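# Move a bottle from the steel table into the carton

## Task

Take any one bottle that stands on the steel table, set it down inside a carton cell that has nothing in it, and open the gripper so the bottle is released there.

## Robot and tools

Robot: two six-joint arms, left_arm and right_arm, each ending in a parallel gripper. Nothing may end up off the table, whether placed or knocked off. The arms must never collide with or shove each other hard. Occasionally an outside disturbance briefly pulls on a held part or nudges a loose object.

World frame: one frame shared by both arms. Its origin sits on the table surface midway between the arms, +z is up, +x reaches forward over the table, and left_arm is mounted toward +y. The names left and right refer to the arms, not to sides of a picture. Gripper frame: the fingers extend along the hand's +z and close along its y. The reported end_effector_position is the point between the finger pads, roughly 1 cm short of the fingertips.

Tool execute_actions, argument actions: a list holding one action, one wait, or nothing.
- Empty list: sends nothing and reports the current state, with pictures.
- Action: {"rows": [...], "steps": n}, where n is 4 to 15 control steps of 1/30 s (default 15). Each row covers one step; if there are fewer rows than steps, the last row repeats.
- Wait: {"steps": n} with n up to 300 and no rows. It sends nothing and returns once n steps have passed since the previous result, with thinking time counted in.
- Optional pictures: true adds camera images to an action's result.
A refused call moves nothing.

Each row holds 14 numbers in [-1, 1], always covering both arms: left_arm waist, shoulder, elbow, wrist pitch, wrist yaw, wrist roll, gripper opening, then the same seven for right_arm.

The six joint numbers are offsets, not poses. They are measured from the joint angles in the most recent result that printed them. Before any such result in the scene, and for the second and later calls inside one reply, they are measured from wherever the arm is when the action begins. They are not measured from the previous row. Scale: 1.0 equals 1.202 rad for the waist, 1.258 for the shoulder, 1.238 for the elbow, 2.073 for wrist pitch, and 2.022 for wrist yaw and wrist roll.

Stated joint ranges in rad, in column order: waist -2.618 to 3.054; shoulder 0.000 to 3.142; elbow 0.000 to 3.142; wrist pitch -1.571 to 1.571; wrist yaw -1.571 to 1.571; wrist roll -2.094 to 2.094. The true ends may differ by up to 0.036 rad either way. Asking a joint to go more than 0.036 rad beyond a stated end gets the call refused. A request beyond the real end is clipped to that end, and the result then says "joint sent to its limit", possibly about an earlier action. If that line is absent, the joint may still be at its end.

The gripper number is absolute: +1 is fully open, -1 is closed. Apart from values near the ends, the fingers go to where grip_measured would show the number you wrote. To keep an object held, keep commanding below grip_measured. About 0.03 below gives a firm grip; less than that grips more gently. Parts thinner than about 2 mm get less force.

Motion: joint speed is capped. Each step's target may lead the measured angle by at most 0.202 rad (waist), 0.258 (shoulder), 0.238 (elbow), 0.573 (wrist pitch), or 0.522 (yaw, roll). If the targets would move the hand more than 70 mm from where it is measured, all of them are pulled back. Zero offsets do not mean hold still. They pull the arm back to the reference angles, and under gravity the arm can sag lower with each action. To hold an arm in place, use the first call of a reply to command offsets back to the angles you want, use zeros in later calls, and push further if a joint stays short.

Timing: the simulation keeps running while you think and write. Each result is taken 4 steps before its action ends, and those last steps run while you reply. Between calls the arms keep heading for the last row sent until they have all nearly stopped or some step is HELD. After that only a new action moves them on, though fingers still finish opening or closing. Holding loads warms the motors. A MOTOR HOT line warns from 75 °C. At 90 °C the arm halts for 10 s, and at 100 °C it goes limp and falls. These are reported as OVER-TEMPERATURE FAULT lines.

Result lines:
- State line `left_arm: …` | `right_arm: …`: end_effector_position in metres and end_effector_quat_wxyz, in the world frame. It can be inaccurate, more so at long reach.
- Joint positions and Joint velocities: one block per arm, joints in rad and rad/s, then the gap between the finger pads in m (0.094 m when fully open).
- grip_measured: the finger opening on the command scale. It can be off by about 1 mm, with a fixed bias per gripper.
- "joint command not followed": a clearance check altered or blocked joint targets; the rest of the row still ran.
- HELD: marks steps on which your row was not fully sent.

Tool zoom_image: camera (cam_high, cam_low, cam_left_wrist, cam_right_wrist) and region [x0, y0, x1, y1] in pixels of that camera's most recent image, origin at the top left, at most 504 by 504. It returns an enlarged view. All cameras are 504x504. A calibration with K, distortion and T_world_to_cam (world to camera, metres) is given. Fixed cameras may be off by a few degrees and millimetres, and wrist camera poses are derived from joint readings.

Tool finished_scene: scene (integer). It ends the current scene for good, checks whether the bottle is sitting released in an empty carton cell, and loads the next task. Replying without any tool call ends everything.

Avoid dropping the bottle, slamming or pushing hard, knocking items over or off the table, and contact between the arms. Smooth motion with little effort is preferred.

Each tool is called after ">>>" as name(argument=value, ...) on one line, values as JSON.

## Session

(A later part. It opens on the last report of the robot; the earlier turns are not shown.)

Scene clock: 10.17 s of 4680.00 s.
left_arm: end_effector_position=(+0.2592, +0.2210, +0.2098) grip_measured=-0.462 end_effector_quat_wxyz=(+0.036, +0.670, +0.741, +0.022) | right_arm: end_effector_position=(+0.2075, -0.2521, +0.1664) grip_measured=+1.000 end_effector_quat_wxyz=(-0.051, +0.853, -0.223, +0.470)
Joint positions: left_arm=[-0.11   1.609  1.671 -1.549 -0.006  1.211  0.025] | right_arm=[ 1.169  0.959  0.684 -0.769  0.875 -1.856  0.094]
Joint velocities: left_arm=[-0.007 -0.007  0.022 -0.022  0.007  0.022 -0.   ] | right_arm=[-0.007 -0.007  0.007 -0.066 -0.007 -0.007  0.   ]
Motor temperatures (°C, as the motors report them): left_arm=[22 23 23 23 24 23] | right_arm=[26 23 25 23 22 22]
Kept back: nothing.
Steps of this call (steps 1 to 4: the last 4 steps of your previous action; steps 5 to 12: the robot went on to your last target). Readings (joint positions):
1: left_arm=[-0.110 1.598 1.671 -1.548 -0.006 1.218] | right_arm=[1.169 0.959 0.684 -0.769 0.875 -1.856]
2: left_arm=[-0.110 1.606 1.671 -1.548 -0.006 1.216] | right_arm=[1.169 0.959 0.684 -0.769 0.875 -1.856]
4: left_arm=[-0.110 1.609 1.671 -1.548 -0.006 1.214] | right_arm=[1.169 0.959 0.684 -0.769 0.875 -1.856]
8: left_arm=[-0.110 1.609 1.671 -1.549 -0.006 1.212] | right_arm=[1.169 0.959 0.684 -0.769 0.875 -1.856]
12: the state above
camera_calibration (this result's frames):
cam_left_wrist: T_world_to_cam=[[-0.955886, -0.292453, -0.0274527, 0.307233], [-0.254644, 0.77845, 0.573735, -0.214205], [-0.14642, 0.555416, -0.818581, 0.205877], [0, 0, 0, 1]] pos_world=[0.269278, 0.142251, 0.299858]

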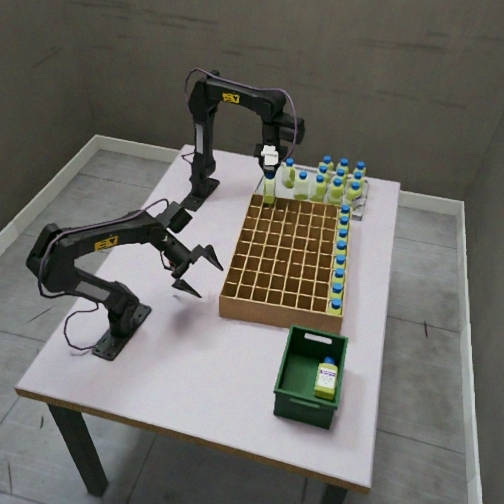

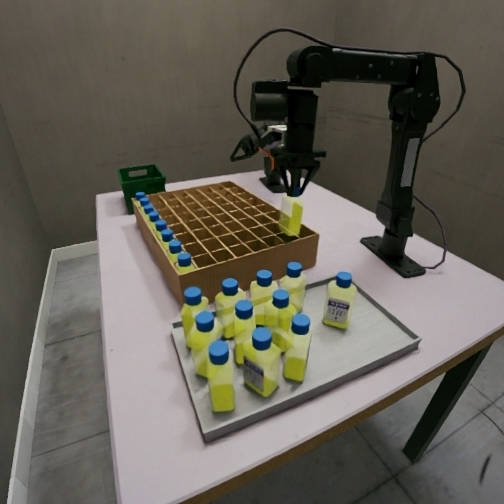

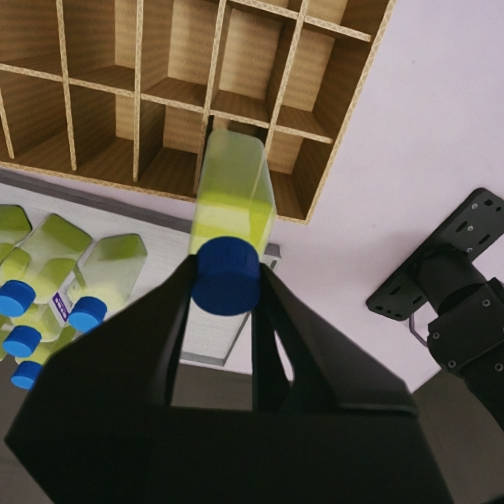

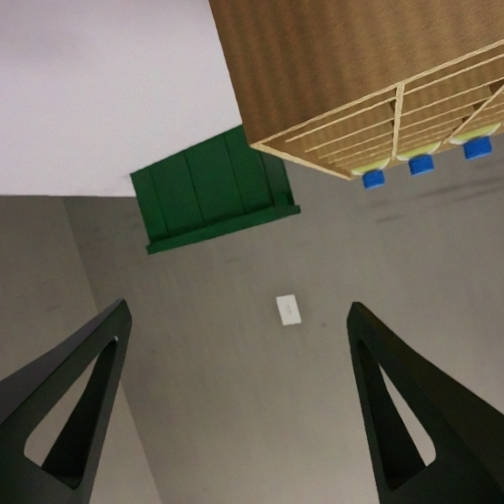

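>>> execute_actions(actions=[{"rows":[[0,0.0,0.0,0,0,0.018,-0.5,0,0,0,0,0,0,1],[0,0.01,0.0,0,0,0.018,-0.5,0,0,0,0,0,0,1],[0,0.02,0.0,0,0,0.018,-0.5,0,0,0,0,0,0,1],[0,0.03,0.0,0,0,0.018,-0.5,0,0,0,0,0,0,1],[0,0.04,0.0,0,0,0.018,-0.5,0,0,0,0,0,0,1],[0,0.05,0.0,0,0,0.018,-0.5,0,0,0,0,0,0,1],[0,0.058,0.0,0,0,0.018,-0.5,0,0,0,0,0,0,1]]}])

>>> execute_actions(actions=[{"steps":6}], pictures=true)

>>> zoom_image(camera="cam_low", region=[230,160,350,280])

Scene clock: 10.77 s of 4680.00 s.
left_arm: end_effector_position=(+0.2652, +0.2193, +0.1892) grip_measured=-0.462 end_effector_quat_wxyz=(+0.003, +0.681, +0.732, +0.005) | right_arm: end_effector_position=(+0.2075, -0.2521, +0.1664) grip_measured=+1.000 end_effector_quat_wxyz=(-0.051, +0.853, -0.223, +0.470)
Joint positions: left_arm=[-0.11   1.684  1.671 -1.548 -0.006  1.239  0.025] | right_arm=[ 1.169  0.959  0.684 -0.769  0.875 -1.856  0.094]
Joint velocities: left_arm=[-0.002  0.168  0.022  0.037 -0.051  0.007  0.001] | right_arm=[-0.017 -0.007  0.007  0.081 -0.007  0.051  0.   ]
Motor temperatures (°C, as the motors report them): left_arm=[22 23 23 23 24 23] | right_arm=[26 23 25 23 22 22]
Steps of this call (steps 1 to 7: the robot went on to your last target; steps 8 to 18: the first 11 steps of this action). Readings (joint positions):
8: left_arm=[-0.110 1.609 1.671 -1.549 -0.006 1.215] | right_arm=[1.169 0.959 0.684 -0.769 0.875 -1.856]
9: left_arm=[-0.110 1.609 1.671 -1.549 -0.006 1.220] | right_arm=[1.169 0.959 0.684 -0.769 0.875 -1.856]
11: left_arm=[-0.110 1.614 1.671 -1.549 -0.006 1.228] | right_arm=[1.169 0.959 0.684 -0.769 0.875 -1.856]
15: left_arm=[-0.110 1.654 1.671 -1.550 -0.006 1.236] | right_arm=[1.169 0.959 0.684 -0.769 0.875 -1.856]
18: the state above

Scene clock: 10.97 s of 4680.00 s.
left_arm: end_effector_position=(+0.2658, +0.2192, +0.1877) grip_measured=-0.462 end_effector_quat_wxyz=(+0.001, +0.682, +0.732, +0.004) | right_arm: end_effector_position=(+0.2075, -0.2521, +0.1664) grip_measured=+1.000 end_effector_quat_wxyz=(-0.051, +0.853, -0.223, +0.470)
Joint positions: left_arm=[-0.11   1.689  1.671 -1.547 -0.006  1.24   0.025] | right_arm=[ 1.169  0.959  0.684 -0.769  0.875 -1.856  0.094]
Joint velocities: left_arm=[-0.012 -0.007  0.007 -0.095  0.081 -0.081 -0.001] | right_arm=[ 0.007 -0.002 -0.007 -0.037 -0.037  0.066  0.   ]
Motor temperatures (°C, as the motors report them): left_arm=[22 23 24 23 24 23] | right_arm=[26 23 25 23 22 22]
Kept back: nothing.
Steps of this call (steps 1 to 4: the last 4 steps of your previous action; steps 5 to 6: the robot went on to your last target). Readings (joint positions):
1: left_arm=[-0.110 1.688 1.671 -1.548 -0.006 1.239] | right_arm=[1.169 0.959 0.684 -0.769 0.875 -1.856]
2: left_arm=[-0.110 1.689 1.671 -1.547 -0.006 1.239] | right_arm=[1.169 0.959 0.684 -0.769 0.875 -1.856]
4: left_arm=[-0.110 1.689 1.671 -1.547 -0.006 1.240] | right_arm=[1.169 0.959 0.684 -0.769 0.875 -1.856]
6: the state above
camera_calibration (this result's frames):
cam_left_wrist: T_world_to_cam=[[-0.963614, -0.264393, 0.0393128, 0.295864], [-0.187112, 0.772234, 0.60716, -0.221296], [-0.190887, 0.577712, -0.793606, 0.19199], [0, 0, 0, 1]] pos_world=[0.28034, 0.138202, 0.275095]

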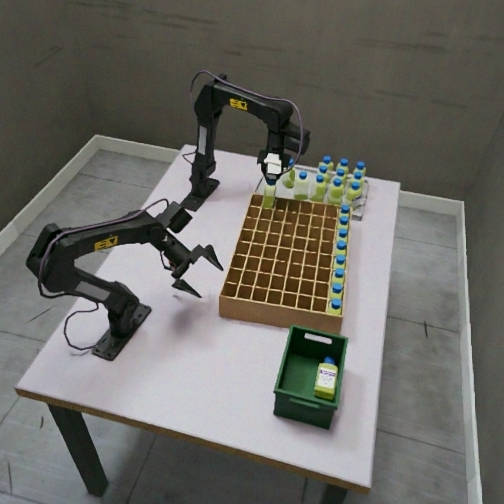

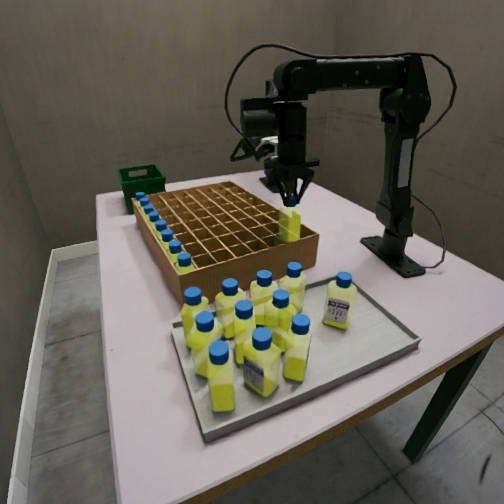

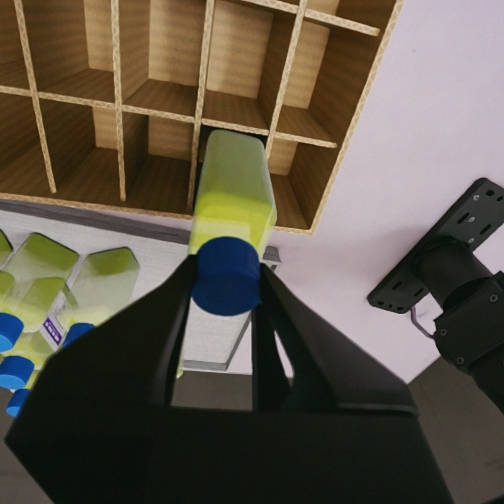

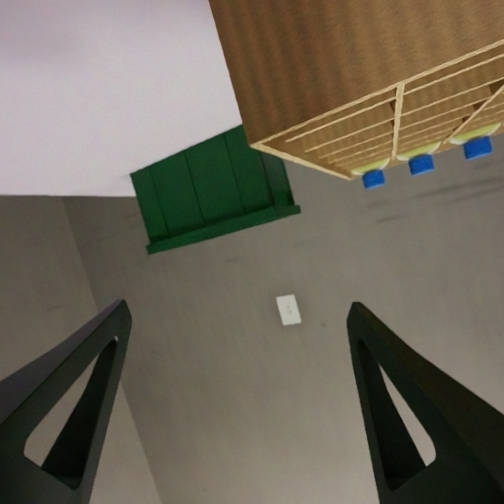

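Region (230, 160, 350, 280) of cam_low's 504x504 image, scaled by 4.200, with more detail than that image has.

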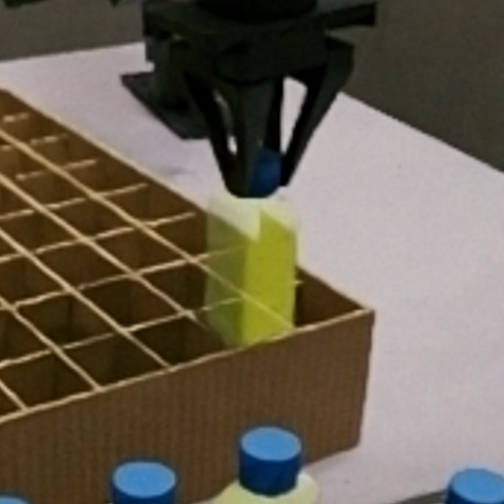

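>>> execute_actions(actions=[{"rows":[[0,0,-0.025,0.008,0,0,-0.5,0,0,0,0,0,0,1],[0,0,-0.04,0.017,0,0,-0.5,0,0,0,0,0,0,1],[0,0,-0.055,0.027,0,0,-0.5,0,0,0,0,0,0,1],[0,0,-0.07,0.037,0,0,-0.5,0,0,0,0,0,0,1],[0,0,-0.085,0.046,0,0,-0.5,0,0,0,0,0,0,1],[0,0,-0.10,0.055,0,0,-0.5,0,0,0,0,0,0,1],[0,0,-0.115,0.064,0,0,-0.5,0,0,0,0,0,0,1],[0,0,-0.13,0.073,0,0,-0.5,0,0,0,0,0,0,1],[0,0,-0.145,0.082,0,0,-0.5,0,0,0,0,0,0,1],[0,0,-0.16,0.091,0,0,-0.5,0,0,0,0,0,0,1],[0,0,-0.175,0.1,0,0,-0.5,0,0,0,0,0,0,1],[0,0,-0.19,0.109,0,0,-0.5,0,0,0,0,0,0,1],[0,0,-0.205,0.118,0,0,-0.5,0,0,0,0,0,0,1],[0,0,-0.217,0.124,0,0,-0.5,0,0,0,0,0,0,1],[0,0,-0.228,0.128,0,0,-0.5,0,0,0,0,0,0,1]]}])

>>> execute_actions(actions=[{"steps":12}], pictures=true)

Scene clock: 11.53 s of 4680.00 s.
left_arm: end_effector_position=(+0.2676, +0.2189, +0.1466) grip_measured=-0.462 end_effector_quat_wxyz=(-0.007, +0.682, +0.731, +0.000) | right_arm: end_effector_position=(+0.2075, -0.2521, +0.1664) grip_measured=+1.000 end_effector_quat_wxyz=(-0.051, +0.853, -0.223, +0.470)
Joint positions: left_arm=[-0.11   1.689  1.506 -1.399 -0.007  1.241  0.025] | right_arm=[ 1.169  0.959  0.684 -0.769  0.875 -1.856  0.094]
Joint velocities: left_arm=[-0.017 -0.012 -0.535  0.52  -0.007 -0.007 -0.   ] | right_arm=[ 0.007  0.007 -0.002 -0.066  0.051 -0.007  0.   ]
Motor temperatures (°C, as the motors report them): left_arm=[22 23 24 23 24 23] | right_arm=[26 23 25 23 22 22]
Steps of this call (steps 1 to 6: the robot went on to your last target; steps 7 to 17: the first 11 steps of this action). Readings (joint positions):
7: left_arm=[-0.110 1.689 1.669 -1.546 -0.006 1.241] | right_arm=[1.169 0.959 0.684 -0.769 0.875 -1.856]
8: left_arm=[-0.110 1.689 1.664 -1.541 -0.006 1.241] | right_arm=[1.169 0.959 0.684 -0.769 0.875 -1.856]
10: left_arm=[-0.110 1.689 1.639 -1.521 -0.006 1.241] | right_arm=[1.169 0.959 0.684 -0.769 0.875 -1.856]
14: left_arm=[-0.110 1.689 1.562 -1.453 -0.006 1.241] | right_arm=[1.169 0.959 0.684 -0.769 0.875 -1.856]
17: the state above

Scene clock: 11.93 s of 4680.00 s.
left_arm: end_effector_position=(+0.2694, +0.2186, +0.1211) grip_measured=-0.462 end_effector_quat_wxyz=(-0.004, +0.682, +0.731, +0.002) | right_arm: end_effector_position=(+0.2075, -0.2521, +0.1664) grip_measured=+1.000 end_effector_quat_wxyz=(-0.051, +0.853, -0.223, +0.470)
Joint positions: left_arm=[-0.11   1.689  1.405 -1.291 -0.008  1.241  0.025] | right_arm=[ 1.169  0.959  0.684 -0.769  0.875 -1.856  0.094]
Joint velocities: left_arm=[-0.007 -0.012 -0.022 -0.081  0.022 -0.022 -0.002] | right_arm=[ 0.002  0.002 -0.007  0.037 -0.007  0.007  0.   ]
Motor temperatures (°C, as the motors report them): left_arm=[22 23 23 23 24 23] | right_arm=[26 23 25 23 22 22]
Kept back: nothing.
Steps of this call (steps 1 to 4: the last 4 steps of your previous action; steps 5 to 12: the robot went on to your last target). Readings (joint positions):
1: left_arm=[-0.110 1.689 1.487 -1.380 -0.007 1.241] | right_arm=[1.169 0.959 0.684 -0.769 0.875 -1.856]
2: left_arm=[-0.110 1.689 1.469 -1.362 -0.007 1.241] | right_arm=[1.169 0.959 0.684 -0.769 0.875 -1.856]
4: left_arm=[-0.110 1.689 1.434 -1.326 -0.007 1.241] | right_arm=[1.169 0.959 0.684 -0.769 0.875 -1.856]
8: left_arm=[-0.110 1.689 1.405 -1.294 -0.008 1.241] | right_arm=[1.169 0.959 0.684 -0.769 0.875 -1.856]
12: the state above
camera_calibration (this result's frames):
cam_left_wrist: T_world_to_cam=[[-0.963462, -0.263852, 0.0460683, 0.300836], [-0.181486, 0.76959, 0.612205, -0.181316], [-0.196985, 0.581476, -0.789356, 0.140436], [0, 0, 0, 1]] pos_world=[0.284602, 0.137255, 0.207997]

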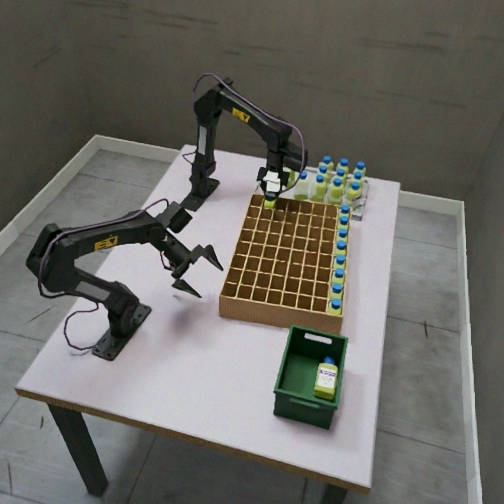

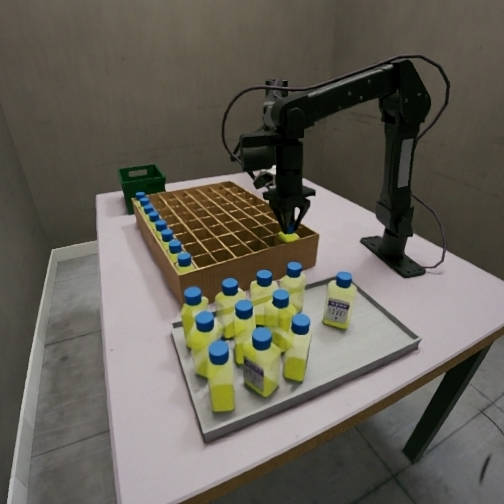

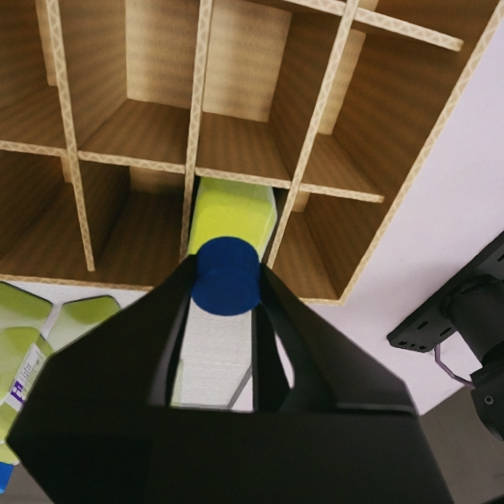

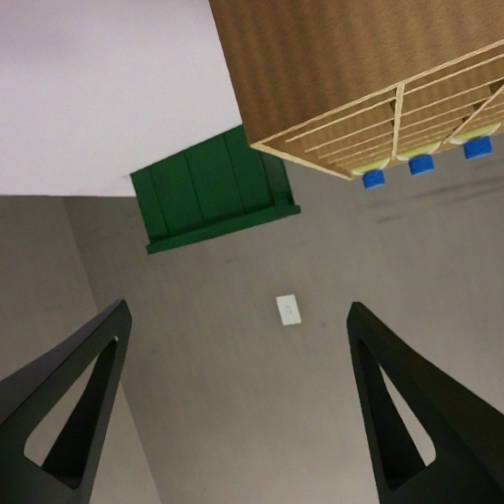

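Still rides a bit higher than the seated ones; lower slightly.

>>> execute_actions(actions=[{"rows":[[0,0,-0.045,0.018,0,0,-0.5,0,0,0,0,0,0,1]],"steps":10}])

>>> execute_actions(actions=[{"rows":[[0,0,0,0,0,0,0,0,0,0,0,0,0,1]],"steps":8}])

>>> execute_actions(actions=[{"rows":[[0,0,0.05,-0.03,0,0,0,0,0,0,0,0,0,1],[0,0,0.1,-0.06,0,0,0,0,0,0,0,0,0,1],[0,0,0.16,-0.09,0,0,0,0,0,0,0,0,0,1]]}], pictures=true)

Scene clock: 12.33 s of 4680.00 s.
left_arm: end_effector_position=(+0.2688, +0.2188, +0.1139) grip_measured=-0.463 end_effector_quat_wxyz=(-0.004, +0.682, +0.731, +0.002) | right_arm: end_effector_position=(+0.2075, -0.2521, +0.1664) grip_measured=+1.000 end_effector_quat_wxyz=(-0.051, +0.853, -0.223, +0.470)
Joint positions: left_arm=[-0.11   1.689  1.376 -1.263 -0.008  1.241  0.025] | right_arm=[ 1.169  0.959  0.684 -0.769  0.875 -1.856  0.094]
Joint velocities: left_arm=[ 0.007 -0.002 -0.017  0.007 -0.007 -0.051  0.   ] | right_arm=[ 0.007 -0.002 -0.017  0.037  0.022  0.081  0.   ]
Motor temperatures (°C, as the motors report them): left_arm=[22 23 23 23 24 23] | right_arm=[26 23 25 24 22 22]
Steps of this call (steps 1 to 6: the robot went on to your last target; steps 7 to 12: the first 6 steps of this action). Readings (joint positions):
7: left_arm=[-0.110 1.689 1.400 -1.286 -0.008 1.241] | right_arm=[1.169 0.959 0.684 -0.769 0.875 -1.856]
8: left_arm=[-0.110 1.689 1.392 -1.281 -0.008 1.241] | right_arm=[1.169 0.959 0.684 -0.769 0.875 -1.856]
10: left_arm=[-0.110 1.689 1.376 -1.265 -0.008 1.241] | right_arm=[1.169 0.959 0.684 -0.769 0.875 -1.856]
12: the state above

Scene clock: 12.60 s of 4680.00 s.
left_arm: end_effector_position=(+0.2688, +0.2188, +0.1139) grip_measured=-0.006 end_effector_quat_wxyz=(-0.004, +0.682, +0.731, +0.002) | right_arm: end_effector_position=(+0.2075, -0.2521, +0.1664) grip_measured=+1.000 end_effector_quat_wxyz=(-0.051, +0.853, -0.223, +0.470)
Joint positions: left_arm=[-0.11   1.689  1.376 -1.263 -0.008  1.241  0.047] | right_arm=[ 1.169  0.959  0.684 -0.769  0.875 -1.856  0.094]
Joint velocities: left_arm=[ 0.012 -0.007 -0.012 -0.066 -0.037 -0.051  0.007] | right_arm=[ 0.002 -0.002 -0.022 -0.037  0.007  0.051  0.   ]
Motor temperatures (°C, as the motors report them): left_arm=[22 23 23 23 24 23] | right_arm=[26 23 25 24 22 22]
Steps of this call (steps 1 to 4: the last 4 steps of your previous action; steps 5 to 8: the first 4 steps of this action, its rows measured from where the robot was after step 4). Readings (joint positions):
4: left_arm=[-0.110 1.689 1.376 -1.263 -0.008 1.241] | right_arm=[1.169 0.959 0.684 -0.769 0.875 -1.856]
5: left_arm=[-0.110 1.689 1.376 -1.263 -0.008 1.241] | right_arm=[1.169 0.959 0.684 -0.769 0.875 -1.856]
6: left_arm=[-0.110 1.689 1.376 -1.263 -0.008 1.241] | right_arm=[1.169 0.959 0.684 -0.769 0.875 -1.856]
8: the state above

Scene clock: 13.10 s of 4680.00 s.
left_arm: end_effector_position=(+0.2754, +0.2170, +0.1579) grip_measured=-0.002 end_effector_quat_wxyz=(+0.007, +0.682, +0.731, +0.008) | right_arm: end_effector_position=(+0.2075, -0.2521, +0.1664) grip_measured=+1.000 end_effector_quat_wxyz=(-0.051, +0.853, -0.223, +0.470)
Joint positions: left_arm=[-0.11   1.693  1.555 -1.412 -0.008  1.241  0.047] | right_arm=[ 1.169  0.959  0.684 -0.769  0.875 -1.856  0.094]
Joint velocities: left_arm=[-0.002  0.012 -0.002 -0.212  0.037  0.022 -0.   ] | right_arm=[ 0.007  0.007 -0.027  0.022 -0.037  0.022  0.   ]
Motor temperatures (°C, as the motors report them): left_arm=[22 23 24 23 24 23] | right_arm=[26 23 25 24 22 22]
Steps of this call (steps 1 to 4: the last 4 steps of your previous action; steps 5 to 15: the first 11 steps of this action, its rows measured from where the robot was after step 4). Readings (joint positions):
4: left_arm=[-0.110 1.689 1.376 -1.263 -0.008 1.241] | right_arm=[1.169 0.959 0.684 -0.769 0.875 -1.856]
5: left_arm=[-0.110 1.690 1.379 -1.269 -0.008 1.241] | right_arm=[1.169 0.959 0.684 -0.769 0.875 -1.856]
6: left_arm=[-0.110 1.693 1.395 -1.291 -0.008 1.241] | right_arm=[1.169 0.959 0.684 -0.769 0.875 -1.856]
8: left_arm=[-0.110 1.703 1.469 -1.353 -0.008 1.241] | right_arm=[1.169 0.959 0.684 -0.769 0.875 -1.856]
12: left_arm=[-0.110 1.694 1.553 -1.388 -0.008 1.241] | right_arm=[1.169 0.959 0.684 -0.769 0.875 -1.856]
15: the state above
camera_calibration (this result's frames):
cam_left_wrist: T_world_to_cam=[[-0.964328, -0.263622, 0.0239945, 0.308163], [-0.196487, 0.773583, 0.602463, -0.196752], [-0.177384, 0.576257, -0.797786, 0.168687], [0, 0, 0, 1]] pos_world=[0.288434, 0.136235, 0.245718]

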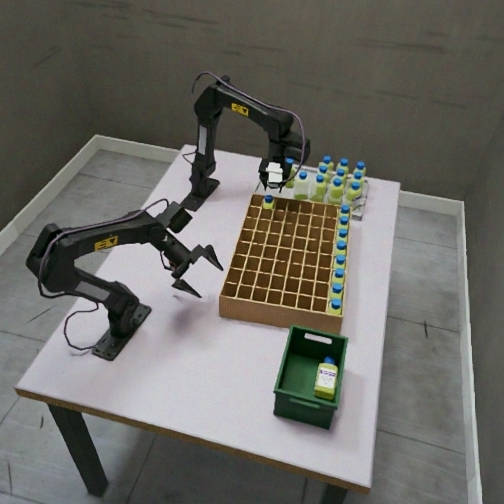

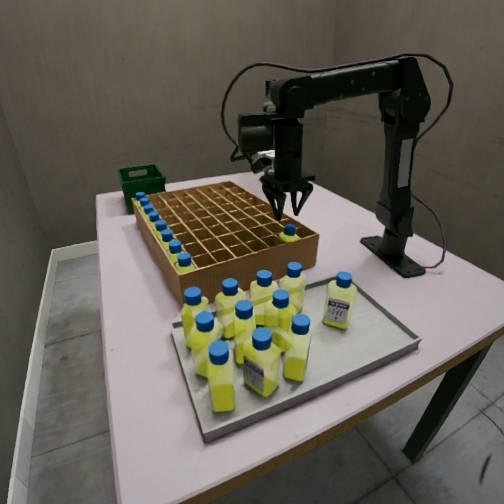

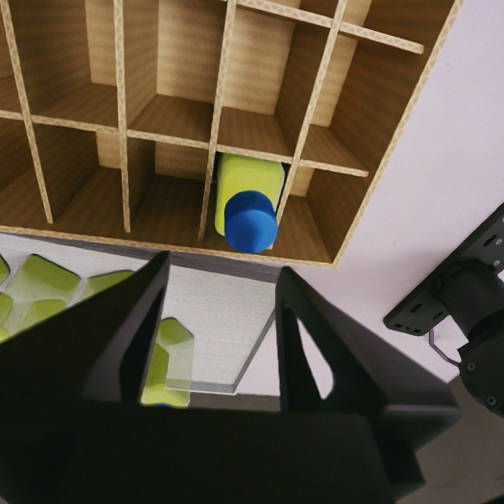

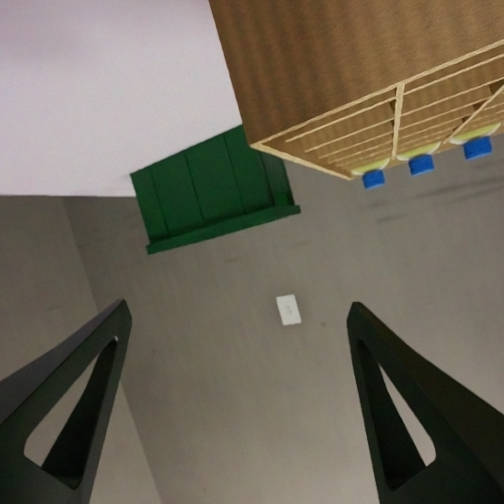

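>>> finished_scene(scene=1)

The scene is finished: the task was done.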